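# Pull spring-loaded release handle fully out and hold it

## Task

Draw the release handle out until it reaches the end of its travel, working against the spring, and finish with the gripper still holding it there without movement.

## Robot and tools

Robot: a single Doosan M1013 six-joint arm (waist, shoulder, elbow, forearm roll, wrist pitch, wrist roll) carrying a two-finger parallel gripper with a 50 mm maximum opening. The fingers extend along the gripper's +z axis and close along its x axis. end_effector_position is the point midway between the finger pads; the fingertips sit 17.5 mm past it. That point is 25 mm off the last joint's axis toward gripper -y, so pure rotations pivot about it. A flat block juts roughly 9 cm from the last joint axis toward gripper -y and rotates with the gripper; keep it clear of the handle and its housing. The wrist camera is mounted on that side.

Frames: results report the gripper in the scene frame, with the origin on the table top beneath the arm base, +z up, +y to the left when facing along +x. Position is in metres, orientation as a wxyz quaternion, velocities in m/s and rad/s. The base may be tilted relative to the table, and the printed position grows less accurate at long reach.

execute_actions: argument actions is a list holding at most one item, or empty. An empty list ({"actions": []}) only reads the state. A motion item is {"rows": [...], "steps": n} with 1 to 15 rows and steps up to 15 (default 15); each step lasts 1/30 s, one row per step, and the final row repeats if rows run out. A wait item is {"steps": n} with n up to 300, counted from the previous result, so your reply time eats into it. Optional pictures (true/false) controls whether camera images return. A rejected call sends nothing.

Each row has 9 numbers, all in [-1, 1]: dx, dy, dz, rx, ry, rz, position, force_limit, speed. The first six are an offset, not an absolute pose, expressed in the gripper's own axes and measured from the gripper pose shown in the most recent result (or, before any result in the scene, and for later calls within the same reply, from where the robot is when the action begins). Every row refers back to that same reference, not to the row before it. Scale: 1.0 equals 0.6 m for dx, dy, dz and 180 degrees for the rotation; rx, ry, rz form a single rotation vector. All-zero offsets are not a pause: they pull the gripper back to the reference pose. Per control step the command is clipped to within 70 mm and 16 degrees of the measured pose; after an action ends the arm only continues to the last clipped pose, so check the result and send the remainder. Position is favoured over orientation when both cannot be met.

Gripper numbers (absolute settings, not offsets): position +1 = fully open, about -0.65 = pads touching, -1 = close until something blocks the fingers (use this to grip). force_limit maps -1/0/+1 to about 20/102/185 N per pad (actual grip may be up to ~17% higher). speed maps -1/0/+1 to 20/85/150 mm/s of gap change. force_limit and speed only take effect when position changes by at least 0.01; to loosen a grip, open first.

move: target is one 9-number row laid out as above (same offset reference and scale); speed is the path's top speed in m/s, 0.002 to 0.5, default 0.25, with rotation capped at twice that in rad/s. It drives a straight path lasting 0.5 to 10 s (cut off at 10 s), takes the short way round, and does not slow for obstacles. Finger values are sent at the start. Its result adds a move: line with the outcome (done, off_target, moving, held, fault), the limits that acted (paced = command clipped; held = a check blocked some steps, after which the arm may jump fast) and the remaining distance to target.

wait: seconds, 0 to 10; nothing new is sent. zoom_image: camera (cam_high, cam_low or cam_wrist) and region [x0, y0, x1, y1] in pixels from the top-left, at most 504 by 504; returns a closer look. read_manual: optional section "licences"; only returns licence text. finished_scene: scene, the number of the current scene; irreversible, and the result reports success. Replying without a tool call ends the run.

Reading results: object_status 0 = fingers moving, 1 = blocked while opening, 2 = blocked while closing (a real grip; confirm this), 3 = reached command or pads met (usually nothing held). Opening in mm is about (250 - position_measured) x 0.202. A 'pose unreachable' line or HELD marks steps where the clearance check altered or withheld the command (a mounting post under the base counts as arm). 'Hand target' shows where the controller is currently driving. Joint torques and Flange force are noisy estimates; a rising flange force while pulling shows spring resistance. MOTOR HOT warns of overheating.

Cautions: the arm is stiff, so aiming even slightly beyond a firm contact can trigger a fault. Contact torque at a joint's load limit (waist/shoulder 319, elbow 150, wrist joints 42.3 N m) or any outside force of 144 N halts the arm for 10 s and it yields to the contact. Approach slowly, grip with -1 and verify status 2, pull in modest steps, and stop pulling once the handle hits its end stop instead of driving past it. A grip at force_limit -1 on a fixed, off-centre part can fade within a minute and then still reads 2, so prefer a firmer force_limit for holding against the spring. Avoid letting the handle slip and snap back, hitting things hard, or knocking objects over. Finish with the handle fully out and the arm still.

Each tool is called as a command line: name --argument value for each argument, lists and objects as JSON in quotes; but a table of rows of numbers goes row by row, as --pt "numbers of a row", without its own name.

## Session

I'll start by looking at the current state.

execute_actions --actions '[]'

Scene clock: 0.00 s of 4600.00 s.
end_effector_position=(+0.3474, -0.2016, +0.2127) position_measured=3 object_status=3 end_effector_quat_wxyz=(+0.332, +0.656, -0.490, -0.469) end_effector_velocity=(-0.000, +0.000, -0.000) end_effector_angular_velocity=(+0.000, +0.001, -0.001)
Joint positions: [-0.34   0.462  1.922 -0.363  1.939  2.574]
Joint velocities: [-0.     0.     0.001  0.     0.     0.   ]
Joint torques (N m, as the joint torque sensors report them, + toward a larger angle): no reading
Flange force (N, the push that the arm receives, along the gripper's own x y z axes): no reading
Hand target: +0.347, -0.202, +0.213; +0.332, +0.656, -0.490, -0.469

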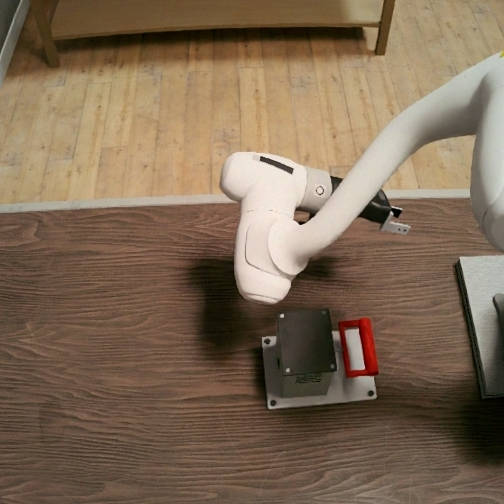

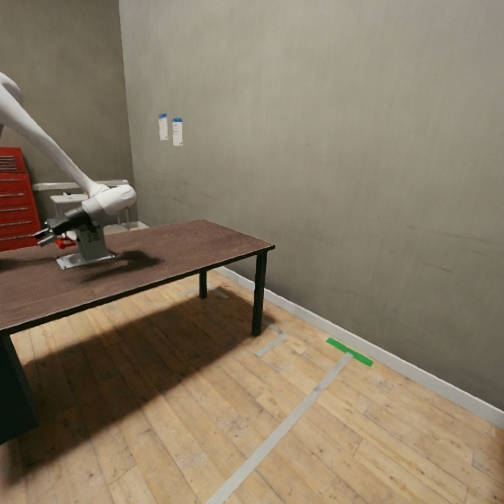

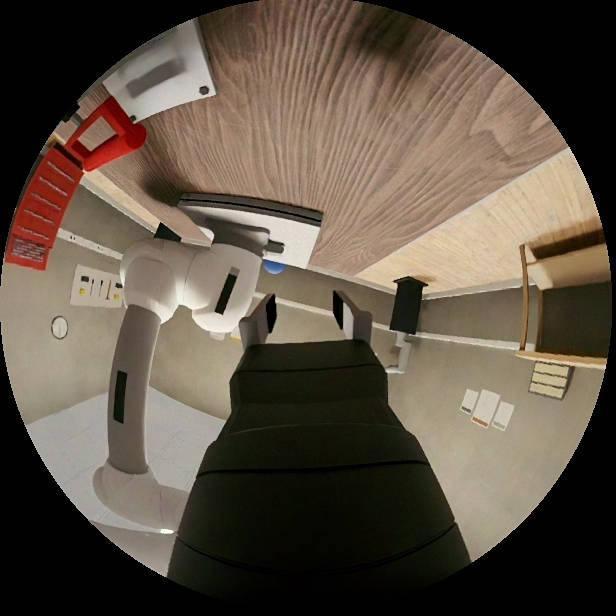

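zoom_image --camera "cam_high" --region '[240, 290, 400, 430]'

zoom_image --camera "cam_low" --region '[0, 170, 160, 300]'

zoom_image --camera "cam_wrist" --region '[30, 0, 260, 200]'

Region (240, 290, 400, 430) of cam_high's 504x504 image, scaled by 3.150, with more detail than that image has; it fills the top 441 rows of this view, and the rest is white.

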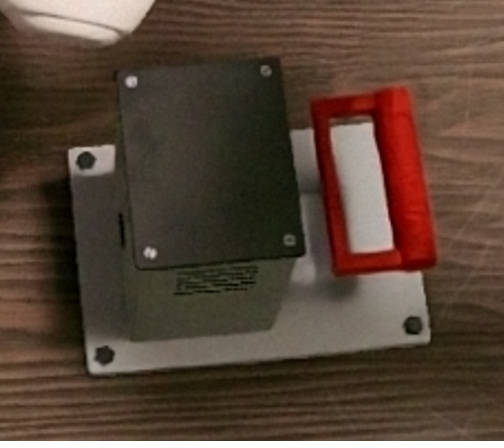

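Region (0, 170, 160, 300) of cam_low's 504x504 image, scaled by 3.150, with more detail than that image has; it fills the top 410 rows of this view, and the rest is white.

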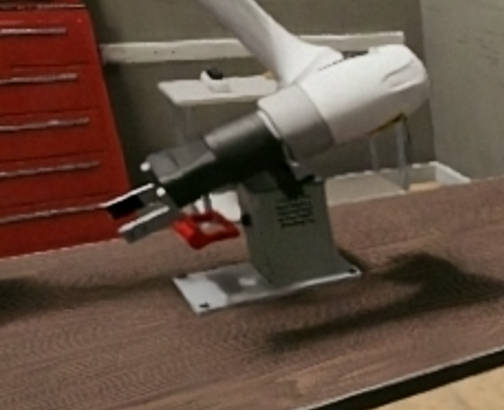

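Region (30, 0, 260, 200) of cam_wrist's 616x616 image, scaled by 2.191, with more detail than that image has; it fills the top 438 rows of this view, and the rest is white.

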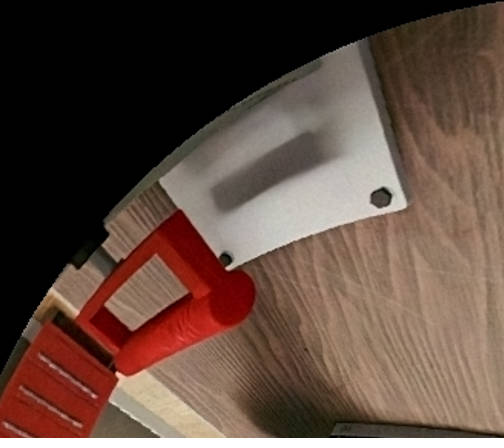

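move --target '[-0.4513, -0.0852, -0.1198, 0.2291, 0.3489, -0.3724, 1, 0, 0]' --speed 0.35

Scene clock: 62.27 s of 4600.00 s.
end_effector_position=(+0.4100, +0.0704, +0.2696) position_measured=3 object_status=3 end_effector_quat_wxyz=(+0.000, +0.999, +0.035, -0.000) end_effector_velocity=(-0.000, -0.000, -0.000) end_effector_angular_velocity=(+0.000, -0.000, -0.000)
Joint positions: [ 0.078 -0.154  2.148 -0.007  1.15   1.538]
Joint velocities: [-0.001 -0.     0.     0.001 -0.    -0.001]
Joint torques (N m, as the joint torque sensors report them, + toward a larger angle): [ -1.44 -23.91 -38.98   3.88  -0.25   0.2 ]
Flange force (N, the push that the arm receives, along the gripper's own x y z axes): [2.3 -3.3 -1.3]
Hand target: +0.410, +0.070, +0.270; +0.000, +0.999, +0.035, +0.000
Off the commanded pose: 0.000 m, 0 deg.
After step 90, 56.37 s passed at rest.
move: done

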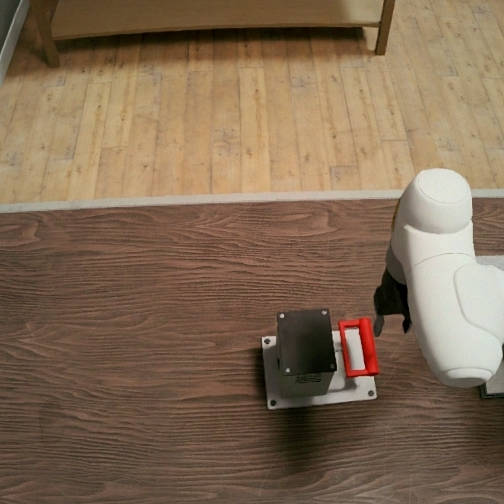

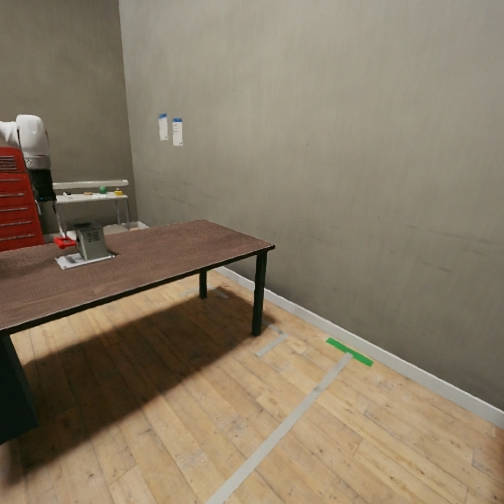

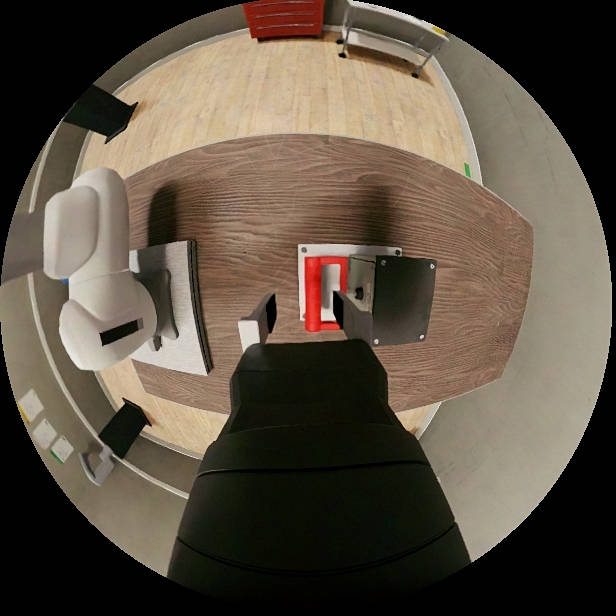

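zoom_image --camera "cam_wrist" --region '[220, 220, 460, 370]'

zoom_image --camera "cam_low" --region '[10, 160, 140, 290]'

zoom_image --camera "cam_high" --region '[250, 270, 430, 430]'

Region (220, 220, 460, 370) of cam_wrist's 616x616 image, scaled by 2.100, with more detail than that image has; it fills the top 315 rows of this view, and the rest is white.

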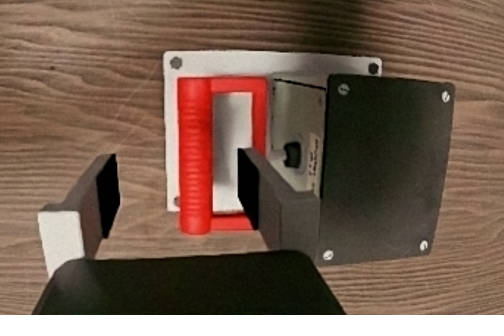

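Region (10, 160, 140, 290) of cam_low's 504x504 image, scaled by 3.877, with more detail than that image has.

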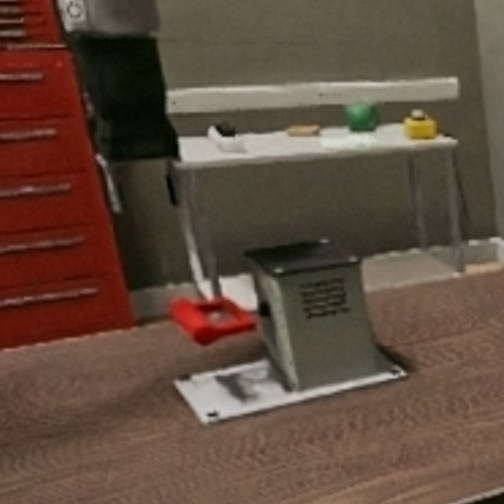

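Region (250, 270, 430, 430) of cam_high's 504x504 image, scaled by 2.800, with more detail than that image has.

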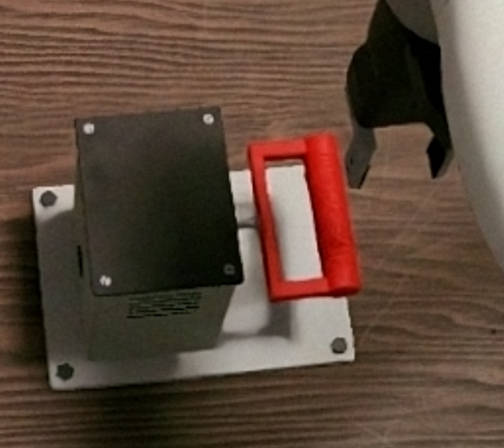

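zoom_image --camera "cam_wrist" --region '[290, 235, 390, 345]'

zoom_image --camera "cam_wrist" --region '[345, 270, 385, 320]'

Region (290, 235, 390, 345) of cam_wrist's 616x616 image, scaled by 4.582, with more detail than that image has; it fills the left 458 columns of this view, and the rest is white.

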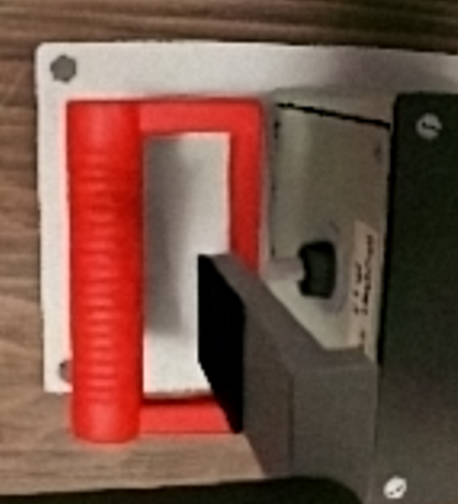

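Region (345, 270, 385, 320) of cam_wrist's 616x616 image, scaled by 10.080, with more detail than that image has; it fills the left 403 columns of this view, and the rest is white.

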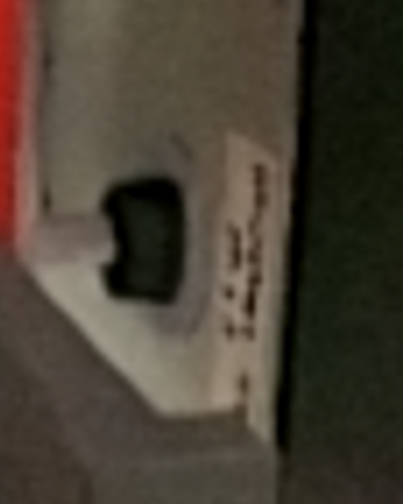

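zoom_image --camera "cam_wrist" --region '[230, 280, 380, 360]'

zoom_image --camera "cam_wrist" --region '[150, 320, 490, 616]'

Region (230, 280, 380, 360) of cam_wrist's 616x616 image, scaled by 3.360, with more detail than that image has; it fills the top 269 rows of this view, and the rest is white.

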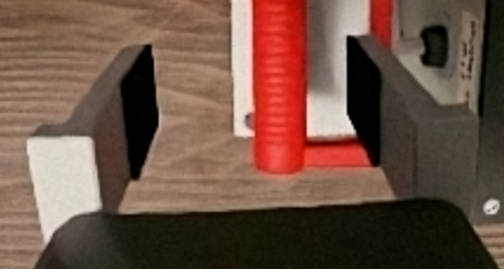

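Region (150, 320, 490, 616) of cam_wrist's 616x616 image, scaled by 1.482, with more detail than that image has; it fills the top 439 rows of this view, and the rest is white.

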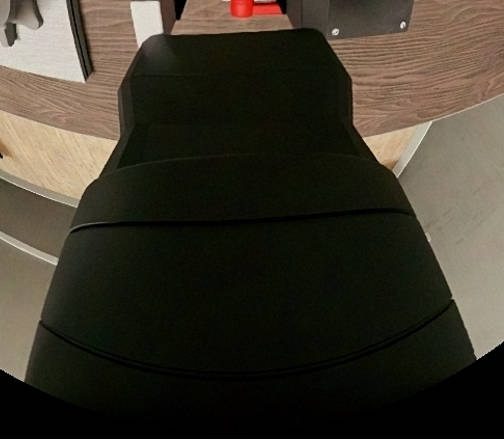

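move --target '[0.0225, 0.045, 0.2667, 0, 0, 0.0122, 1, 0, 0]' --speed 0.18

Scene clock: 148.30 s of 4600.00 s.
end_effector_position=(+0.4254, +0.0443, +0.1095) position_measured=3 object_status=3 end_effector_quat_wxyz=(+0.000, +1.000, +0.016, -0.000) end_effector_velocity=(+0.000, -0.000, -0.000) end_effector_angular_velocity=(-0.000, +0.000, -0.000)
Joint positions: [ 0.013  0.051  2.307 -0.01   0.785  1.516]
Joint velocities: [-0.     0.001 -0.    -0.    -0.001  0.   ]
Joint torques (N m, as the joint torque sensors report them, + toward a larger angle): [ -1.02 -37.08 -29.28   2.85  -0.3    0.31]
Flange force (N, the push that the arm receives, along the gripper's own x y z axes): [4.4 -2.1 -0.6]
Hand target: +0.425, +0.044, +0.110; +0.000, +1.000, +0.016, -0.000
Off the commanded pose: 0.000 m, 0 deg.
After step 90, 81.77 s passed at rest.
move: done

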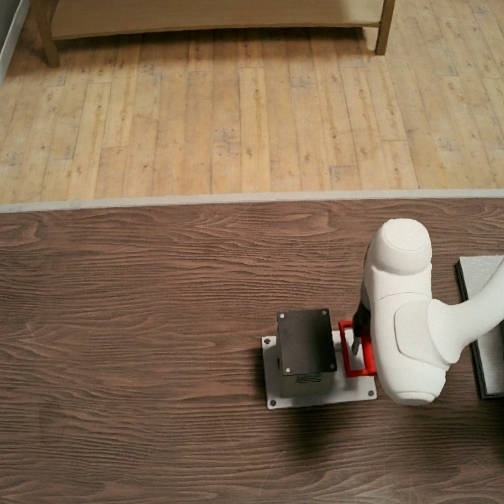

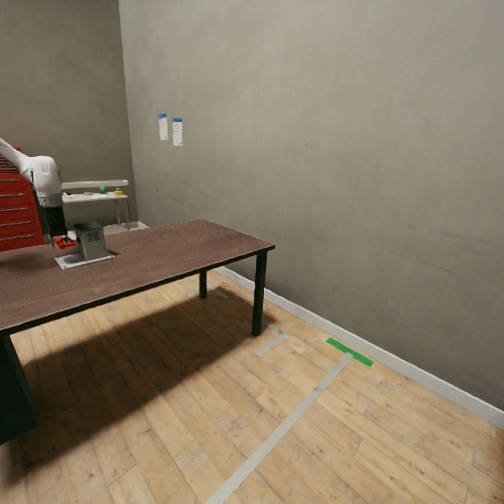

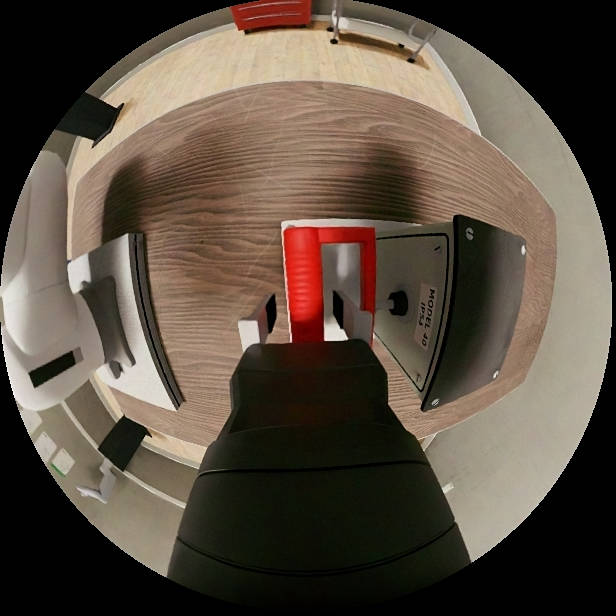

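zoom_image --camera "cam_wrist" --region '[230, 210, 450, 360]'

zoom_image --camera "cam_low" --region '[30, 200, 120, 280]'

zoom_image --camera "cam_wrist" --region '[260, 215, 390, 345]'

Region (230, 210, 450, 360) of cam_wrist's 616x616 image, scaled by 2.291, with more detail than that image has; it fills the top 344 rows of this view, and the rest is white.

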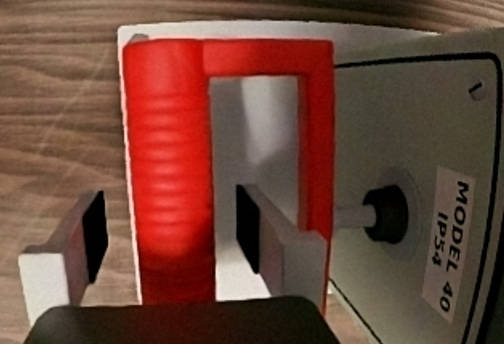

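Region (30, 200, 120, 280) of cam_low's 504x504 image, scaled by 5.600, with more detail than that image has.

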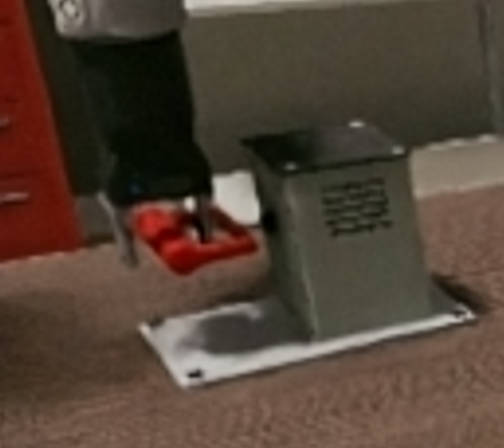

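Region (260, 215, 390, 345) of cam_wrist's 616x616 image, scaled by 3.877, with more detail than that image has.

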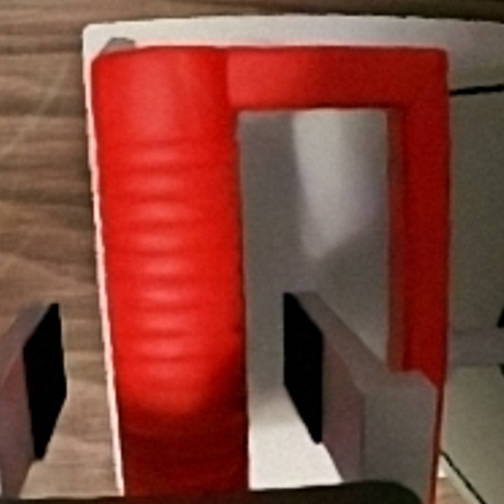

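execute_actions --actions '[{"rows": [[0, 0, 0, 0, 0, 0, -1, -0.4, -0.2]], "steps": 15}]'

Scene clock: 191.00 s of 4600.00 s.
end_effector_position=(+0.4256, +0.0443, +0.1095) position_measured=118 object_status=0 end_effector_quat_wxyz=(+0.000, +1.000, +0.016, +0.000) end_effector_velocity=(-0.002, +0.000, -0.000) end_effector_angular_velocity=(+0.000, +0.005, +0.001)
Joint positions: [ 0.013  0.051  2.307 -0.01   0.785  1.516]
Joint velocities: [-0.    -0.     0.     0.001  0.004 -0.001]
Joint torques (N m, as the joint torque sensors report them, + toward a larger angle): [ -2.32 -36.35 -23.74   2.38   2.74   0.29]
Flange force (N, the push that the arm receives, along the gripper's own x y z axes): [12.5 -5.3 0.7]
Hand target: +0.425, +0.044, +0.110; +0.000, +1.000, +0.016, -0.000
Off the commanded pose: 0.000 m, 0 deg.
Steps of this call (steps 1 to 90: nothing new was sent; then 39.20 s passed at rest; steps 91 to 105: all 15 steps of this action). Readings (end_effector_position | what the end effector reports):
91: (+0.4255, +0.0443, +0.1095) | position_measured=8 object_status=0
92: (+0.4255, +0.0443, +0.1095) | position_measured=20 object_status=0
94: (+0.4255, +0.0443, +0.1095) | position_measured=44 object_status=0
98: (+0.4255, +0.0443, +0.1095) | position_measured=91 object_status=0
105: the state above

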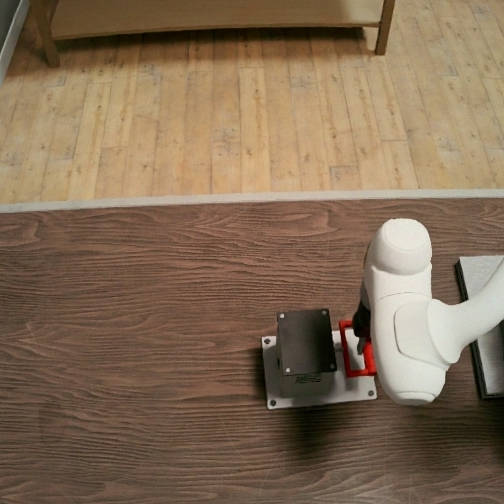

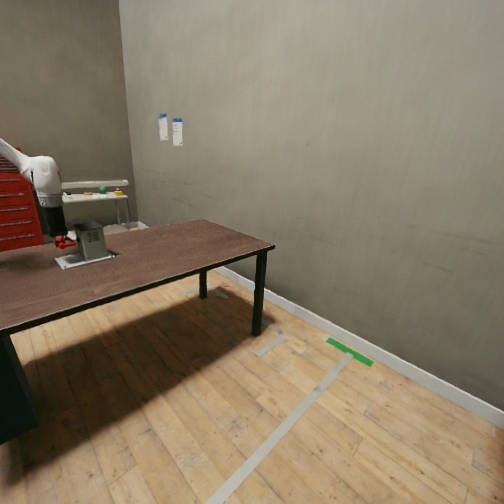

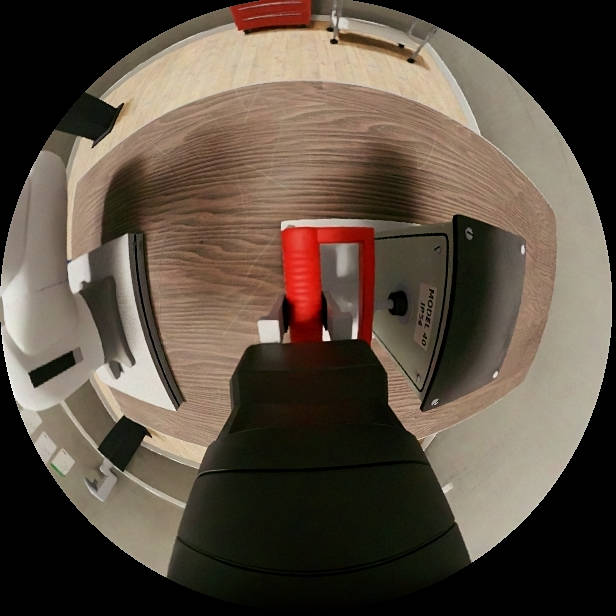

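move --target '[-0.0333, 0, 0, 0, 0, 0, -1, -0.4, -0.2]' --speed 0.03

Scene clock: 212.17 s of 4600.00 s.
end_effector_position=(+0.4056, +0.0436, +0.1095) position_measured=118 object_status=2 end_effector_quat_wxyz=(+0.000, +1.000, +0.016, +0.000) end_effector_velocity=(+0.000, +0.000, +0.000) end_effector_angular_velocity=(-0.000, -0.000, +0.000)
Joint positions: [ 0.01   0.02   2.34  -0.01   0.783  1.513]
Joint velocities: [ 0. -0. -0. -0. -0. -0.]
Joint torques (N m, as the joint torque sensors report them, + toward a larger angle): [ -0.04 -34.33 -22.12   3.64   3.71  -0.04]
Flange force (N, the push that the arm receives, along the gripper's own x y z axes): [16.6 -0.8 4.0]
Hand target: +0.406, +0.044, +0.110; +0.000, +1.000, +0.016, +0.000
Off the commanded pose: 0.000 m, 0 deg.
After step 90, 17.27 s passed at rest.
move: done

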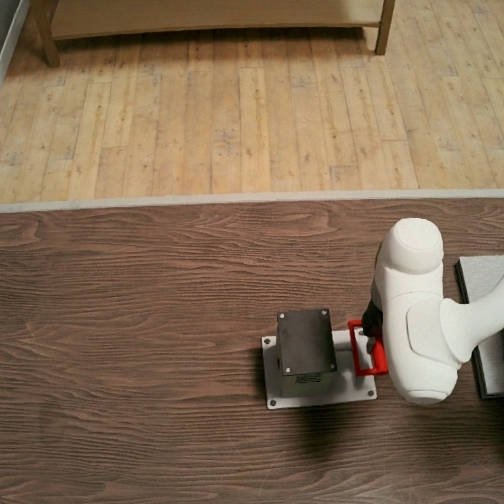

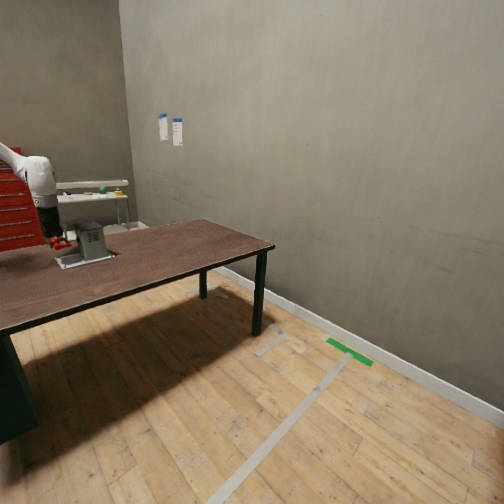

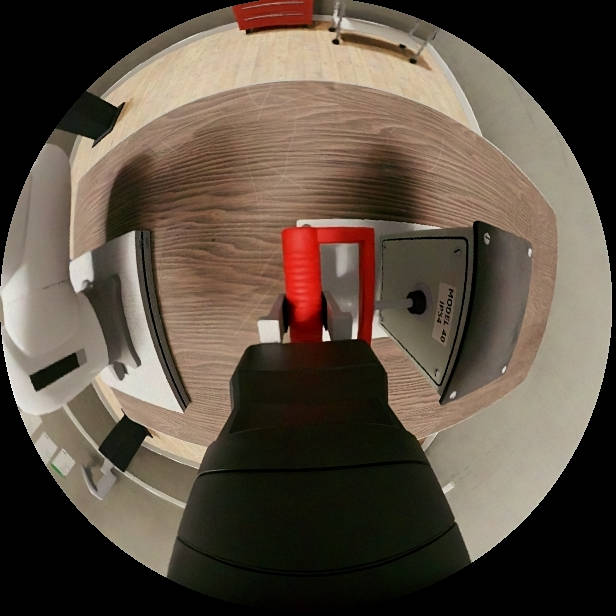

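zoom_image --camera "cam_wrist" --region '[340, 240, 480, 360]'

zoom_image --camera "cam_high" --region '[250, 290, 410, 420]'

zoom_image --camera "cam_low" --region '[30, 200, 120, 280]'

Region (340, 240, 480, 360) of cam_wrist's 616x616 image, scaled by 3.600, with more detail than that image has; it fills the top 432 rows of this view, and the rest is white.

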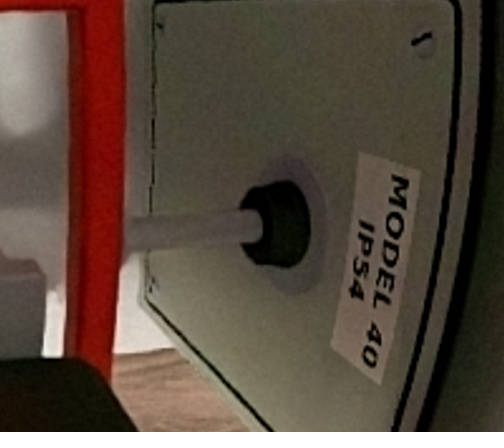

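Region (250, 290, 410, 420) of cam_high's 504x504 image, scaled by 3.150, with more detail than that image has; it fills the top 410 rows of this view, and the rest is white.

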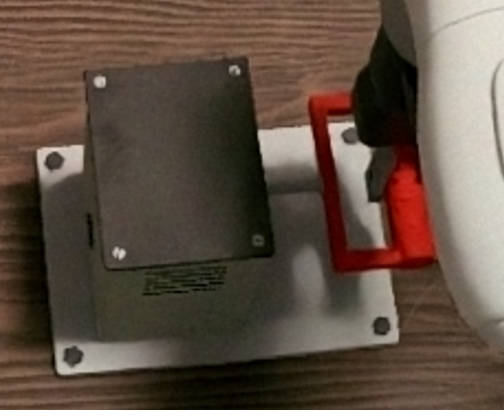

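Region (30, 200, 120, 280) of cam_low's 504x504 image, scaled by 5.600, with more detail than that image has.

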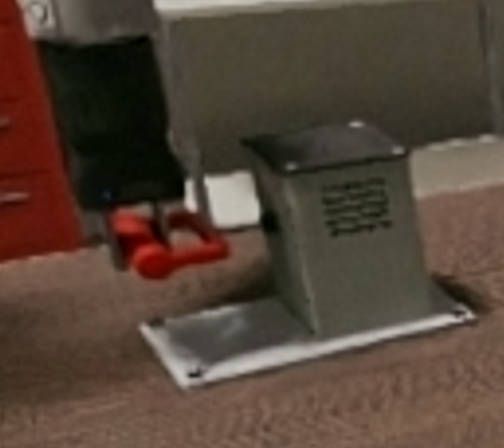

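move --target '[-0.02067, 0, 0, 0, 0, 0, 1, -0.8, -0.54]' --speed 0.04

move --target '[0, 0, 0, 0, 0, 0, -1, -0.8, -0.6]' --speed 0.04

Scene clock: 253.30 s of 4600.00 s.
end_effector_position=(+0.3933, +0.0432, +0.1095) position_measured=3 object_status=3 end_effector_quat_wxyz=(+0.000, +1.000, +0.016, +0.000) end_effector_velocity=(-0.000, +0.000, -0.000) end_effector_angular_velocity=(+0.000, +0.001, +0.000)
Joint positions: [ 0.008  0.     2.36  -0.01   0.783  1.511]
Joint velocities: [ 0.    -0.     0.     0.     0.001 -0.   ]
Joint torques (N m, as the joint torque sensors report them, + toward a larger angle): [  0.76 -31.09 -21.84   3.62   3.73  -0.18]
Flange force (N, the push that the arm receives, along the gripper's own x y z axes): [15.2 0.9 2.0]
Hand target: +0.393, +0.043, +0.110; +0.000, +1.000, +0.016, +0.000
Off the commanded pose: 0.000 m, 0 deg.
After step 90, 37.43 s passed at rest.
move: done

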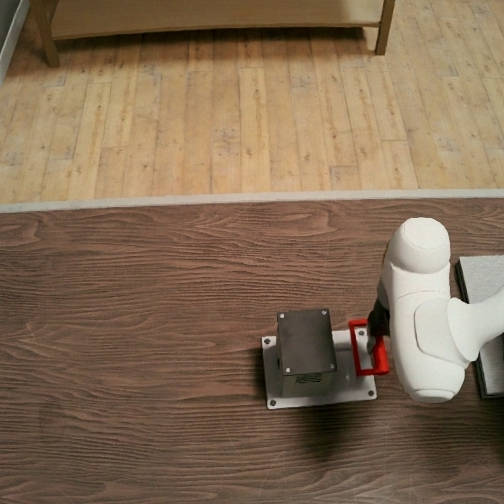

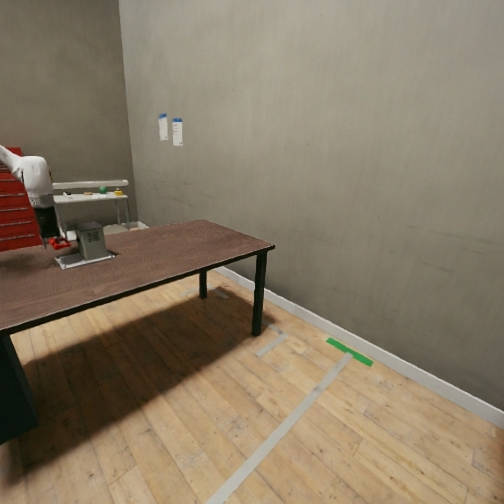

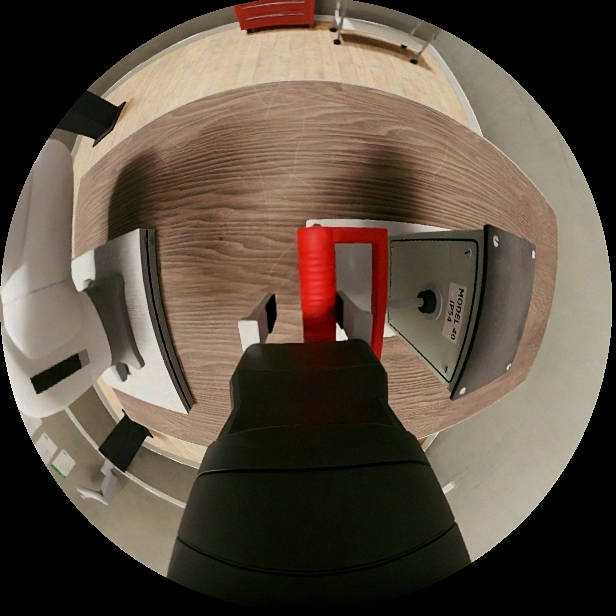

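Scene clock: 254.03 s of 4600.00 s.
end_effector_position=(+0.3933, +0.0432, +0.1095) position_measured=116 object_status=2 end_effector_quat_wxyz=(+0.000, +1.000, +0.016, +0.000) end_effector_velocity=(-0.000, -0.000, +0.000) end_effector_angular_velocity=(+0.000, -0.000, -0.001)
Joint positions: [ 0.008  0.     2.36  -0.01   0.783  1.511]
Joint velocities: [-0. -0.  0.  0. -0.  0.]
Joint torques (N m, as the joint torque sensors report them, + toward a larger angle): [  1.29 -31.21 -20.31   3.92   4.23  -0.14]
Flange force (N, the push that the arm receives, along the gripper's own x y z axes): [17.7 2.3 2.0]
Hand target: +0.393, +0.043, +0.110; +0.000, +1.000, +0.016, +0.000
Off the commanded pose: 0.000 m, 0 deg.
move: done

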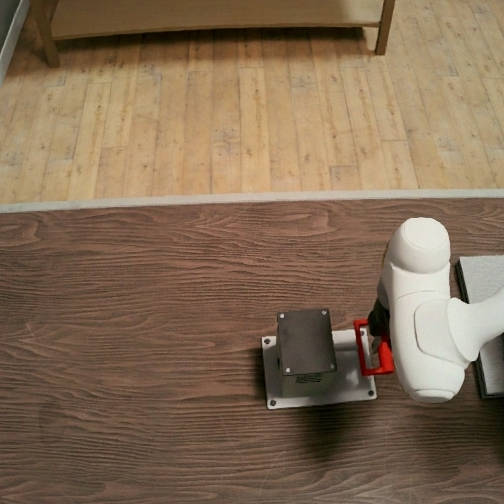

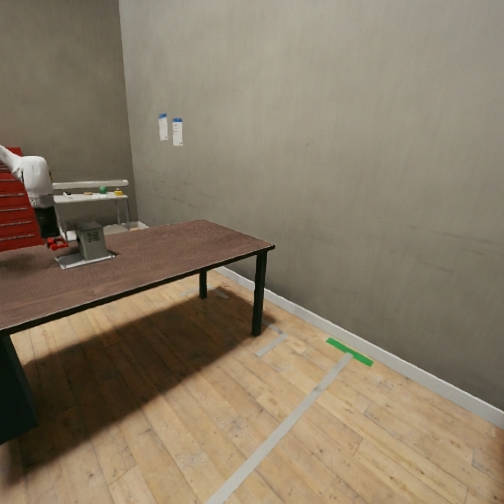

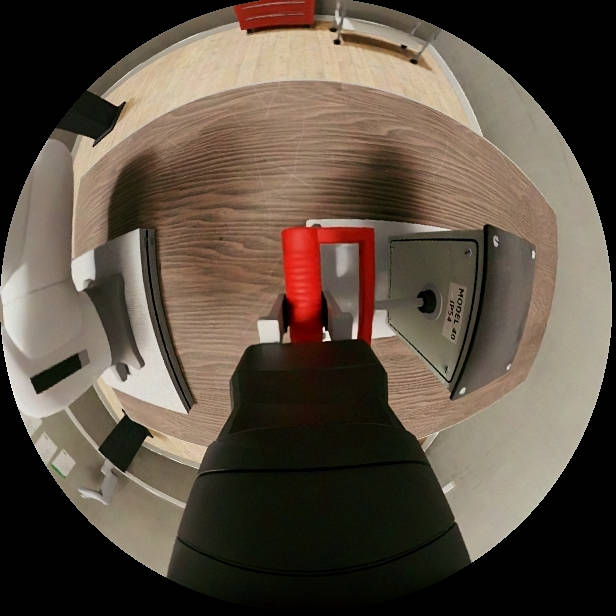

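move --target '[-0.02033, 0.0007, 0, 0, 0, 0, 1, -0.8, -0.54]' --speed 0.04

move --target '[0, 0, 0, 0, 0, 0, -1, -0.8, -0.6]' --speed 0.04

Scene clock: 261.93 s of 4600.00 s.
end_effector_position=(+0.3811, +0.0424, +0.1095) position_measured=3 object_status=3 end_effector_quat_wxyz=(+0.000, +1.000, +0.016, +0.000) end_effector_velocity=(-0.000, +0.000, -0.000) end_effector_angular_velocity=(+0.000, +0.001, -0.000)
Joint positions: [ 0.005 -0.02   2.38  -0.01   0.783  1.507]
Joint velocities: [-0.  0.  0.  0.  0. -0.]
Joint torques (N m, as the joint torque sensors report them, + toward a larger angle): [ -2.   -29.67 -20.35   2.09   4.11  -0.08]
Flange force (N, the push that the arm receives, along the gripper's own x y z axes): [19.3 -6.1 2.7]
Hand target: +0.381, +0.042, +0.110; +0.000, +1.000, +0.016, +0.000
Off the commanded pose: 0.000 m, 0 deg.
After step 90, 4.20 s passed at rest.
move: done

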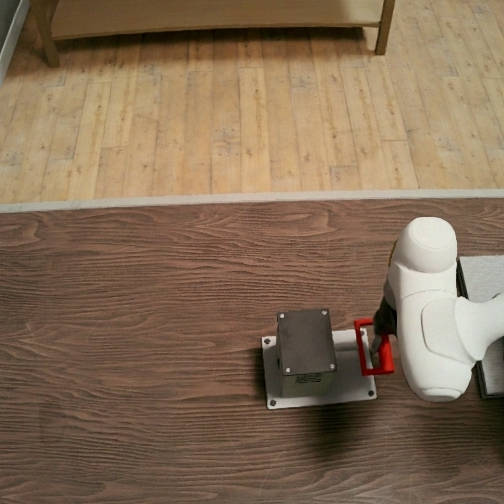

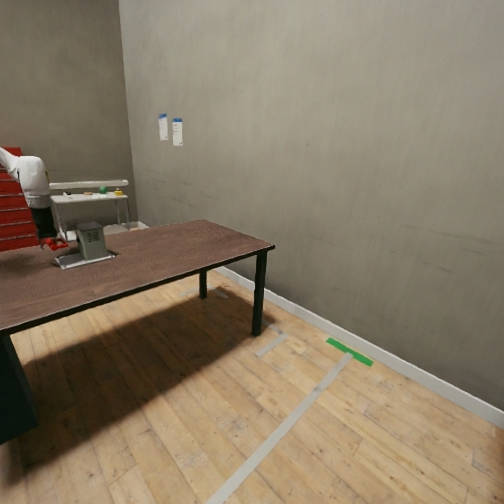

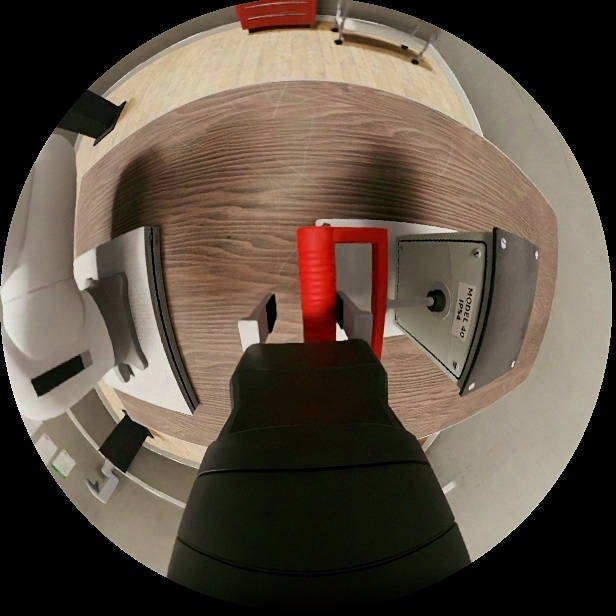

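Scene clock: 262.67 s of 4600.00 s.
end_effector_position=(+0.3811, +0.0424, +0.1095) position_measured=116 object_status=2 end_effector_quat_wxyz=(+0.000, +1.000, +0.016, +0.000) end_effector_velocity=(+0.001, +0.000, +0.000) end_effector_angular_velocity=(-0.000, -0.001, +0.000)
Joint positions: [ 0.005 -0.02   2.38  -0.01   0.783  1.507]
Joint velocities: [ 0.    -0.    -0.001 -0.001 -0.     0.   ]
Joint torques (N m, as the joint torque sensors report them, + toward a larger angle): [ -1.89 -29.56 -20.08   2.33   4.64   0.03]
Flange force (N, the push that the arm receives, along the gripper's own x y z axes): [19.5 -5.5 3.6]
Hand target: +0.381, +0.042, +0.110; +0.000, +1.000, +0.016, +0.000
Off the commanded pose: 0.000 m, 0 deg.
move: done

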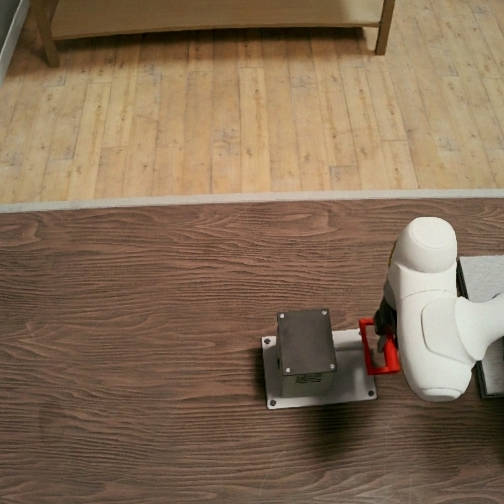

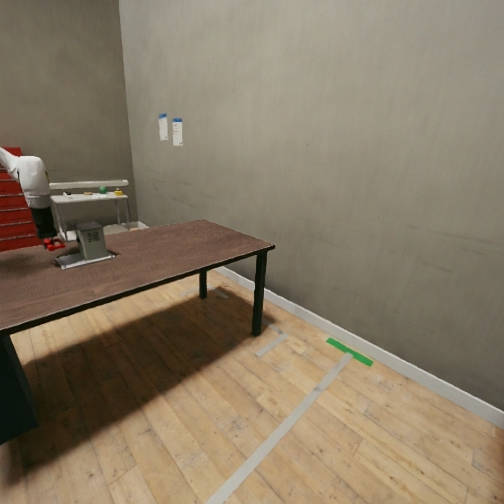

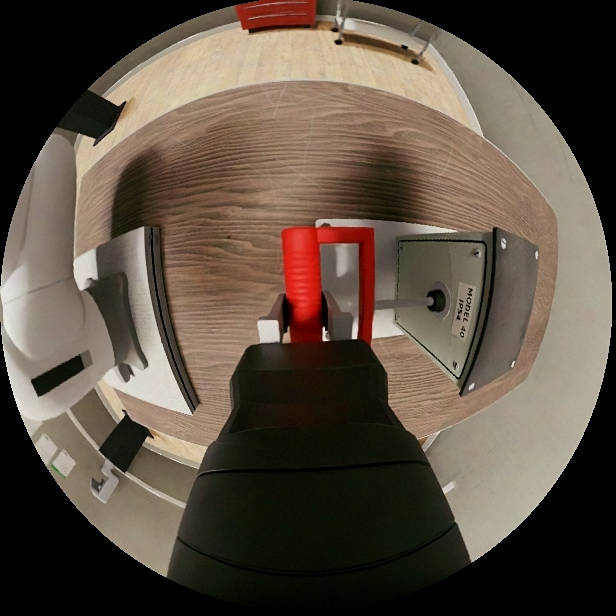

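move --target '[-0.02033, 0, 0.0001, 0, 0, 0, 1, -0.8, -0.54]' --speed 0.04

move --target '[0, 0, 0, 0, 0, 0, -1, -0.8, -0.6]' --speed 0.04

Scene clock: 267.90 s of 4600.00 s.
end_effector_position=(+0.3689, +0.0420, +0.1095) position_measured=3 object_status=3 end_effector_quat_wxyz=(+0.000, +1.000, +0.016, +0.000) end_effector_velocity=(-0.000, -0.000, -0.000) end_effector_angular_velocity=(+0.000, +0.000, -0.001)
Joint positions: [ 0.002 -0.04   2.399 -0.01   0.784  1.505]
Joint velocities: [-0.  0.  0.  0. -0.  0.]
Joint torques (N m, as the joint torque sensors report them, + toward a larger angle): [ -1.36 -27.93 -18.81   2.41   4.71  -0.15]
Flange force (N, the push that the arm receives, along the gripper's own x y z axes): [22.4 -4.7 3.5]
Hand target: +0.369, +0.042, +0.109; +0.000, +1.000, +0.016, +0.000
Off the commanded pose: 0.000 m, 0 deg.
After step 90, 1.53 s passed at rest.
move: done

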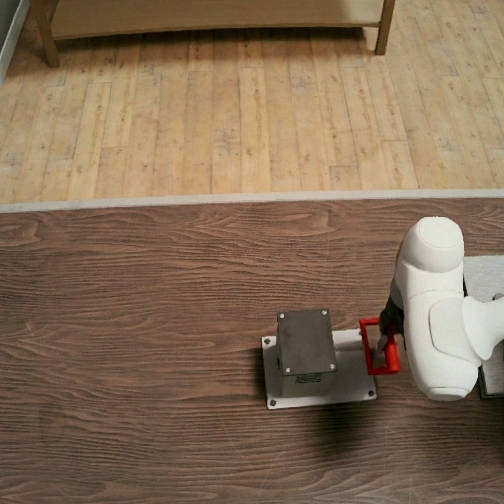

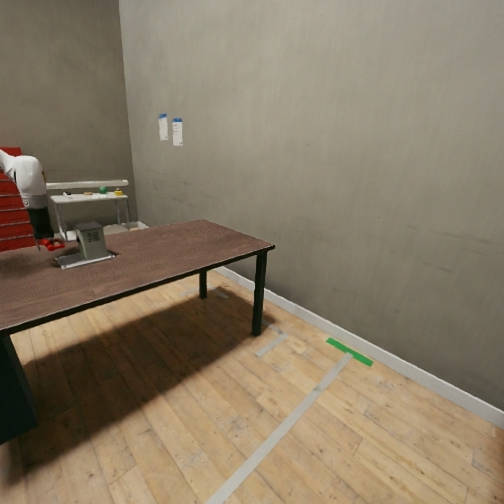

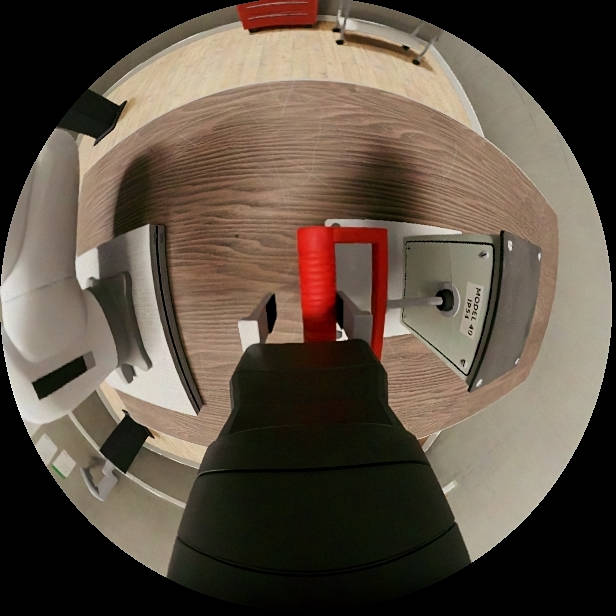

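Scene clock: 268.63 s of 4600.00 s.
end_effector_position=(+0.3689, +0.0420, +0.1095) position_measured=116 object_status=2 end_effector_quat_wxyz=(+0.000, +1.000, +0.016, +0.000) end_effector_velocity=(-0.001, +0.000, -0.000) end_effector_angular_velocity=(-0.000, +0.001, +0.002)
Joint positions: [ 0.002 -0.04   2.399 -0.01   0.784  1.505]
Joint velocities: [ 0.     0.     0.001 -0.    -0.    -0.001]
Joint torques (N m, as the joint torque sensors report them, + toward a larger angle): [  0.16 -26.73 -17.84   2.97   5.52  -0.16]
Flange force (N, the push that the arm receives, along the gripper's own x y z axes): [21.7 -0.6 2.6]
Hand target: +0.369, +0.042, +0.109; +0.000, +1.000, +0.016, +0.000
Off the commanded pose: 0.000 m, 0 deg.
move: done

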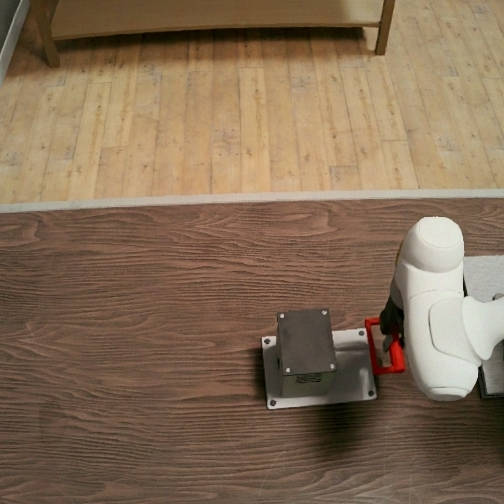

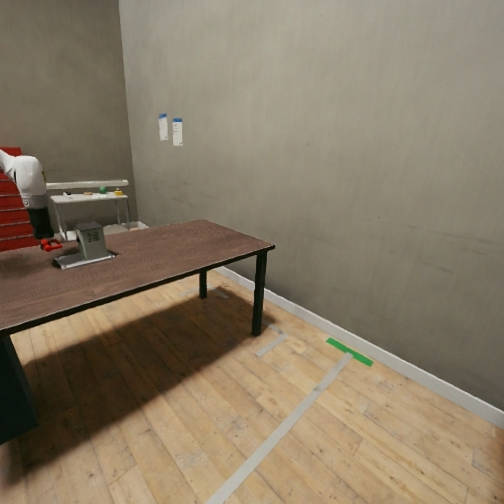

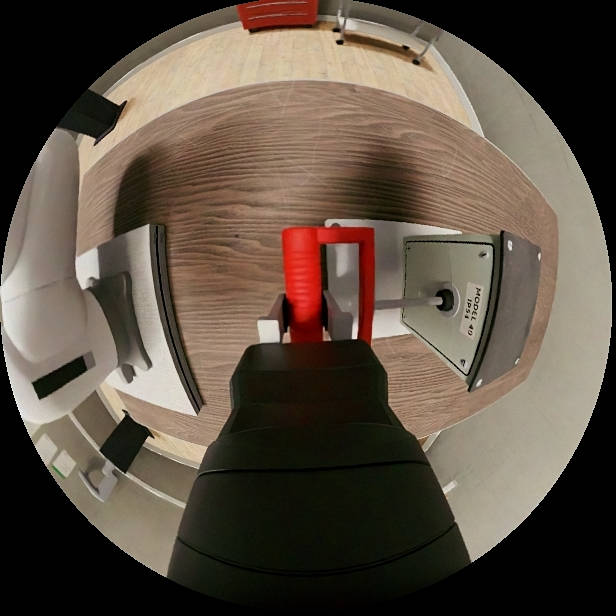

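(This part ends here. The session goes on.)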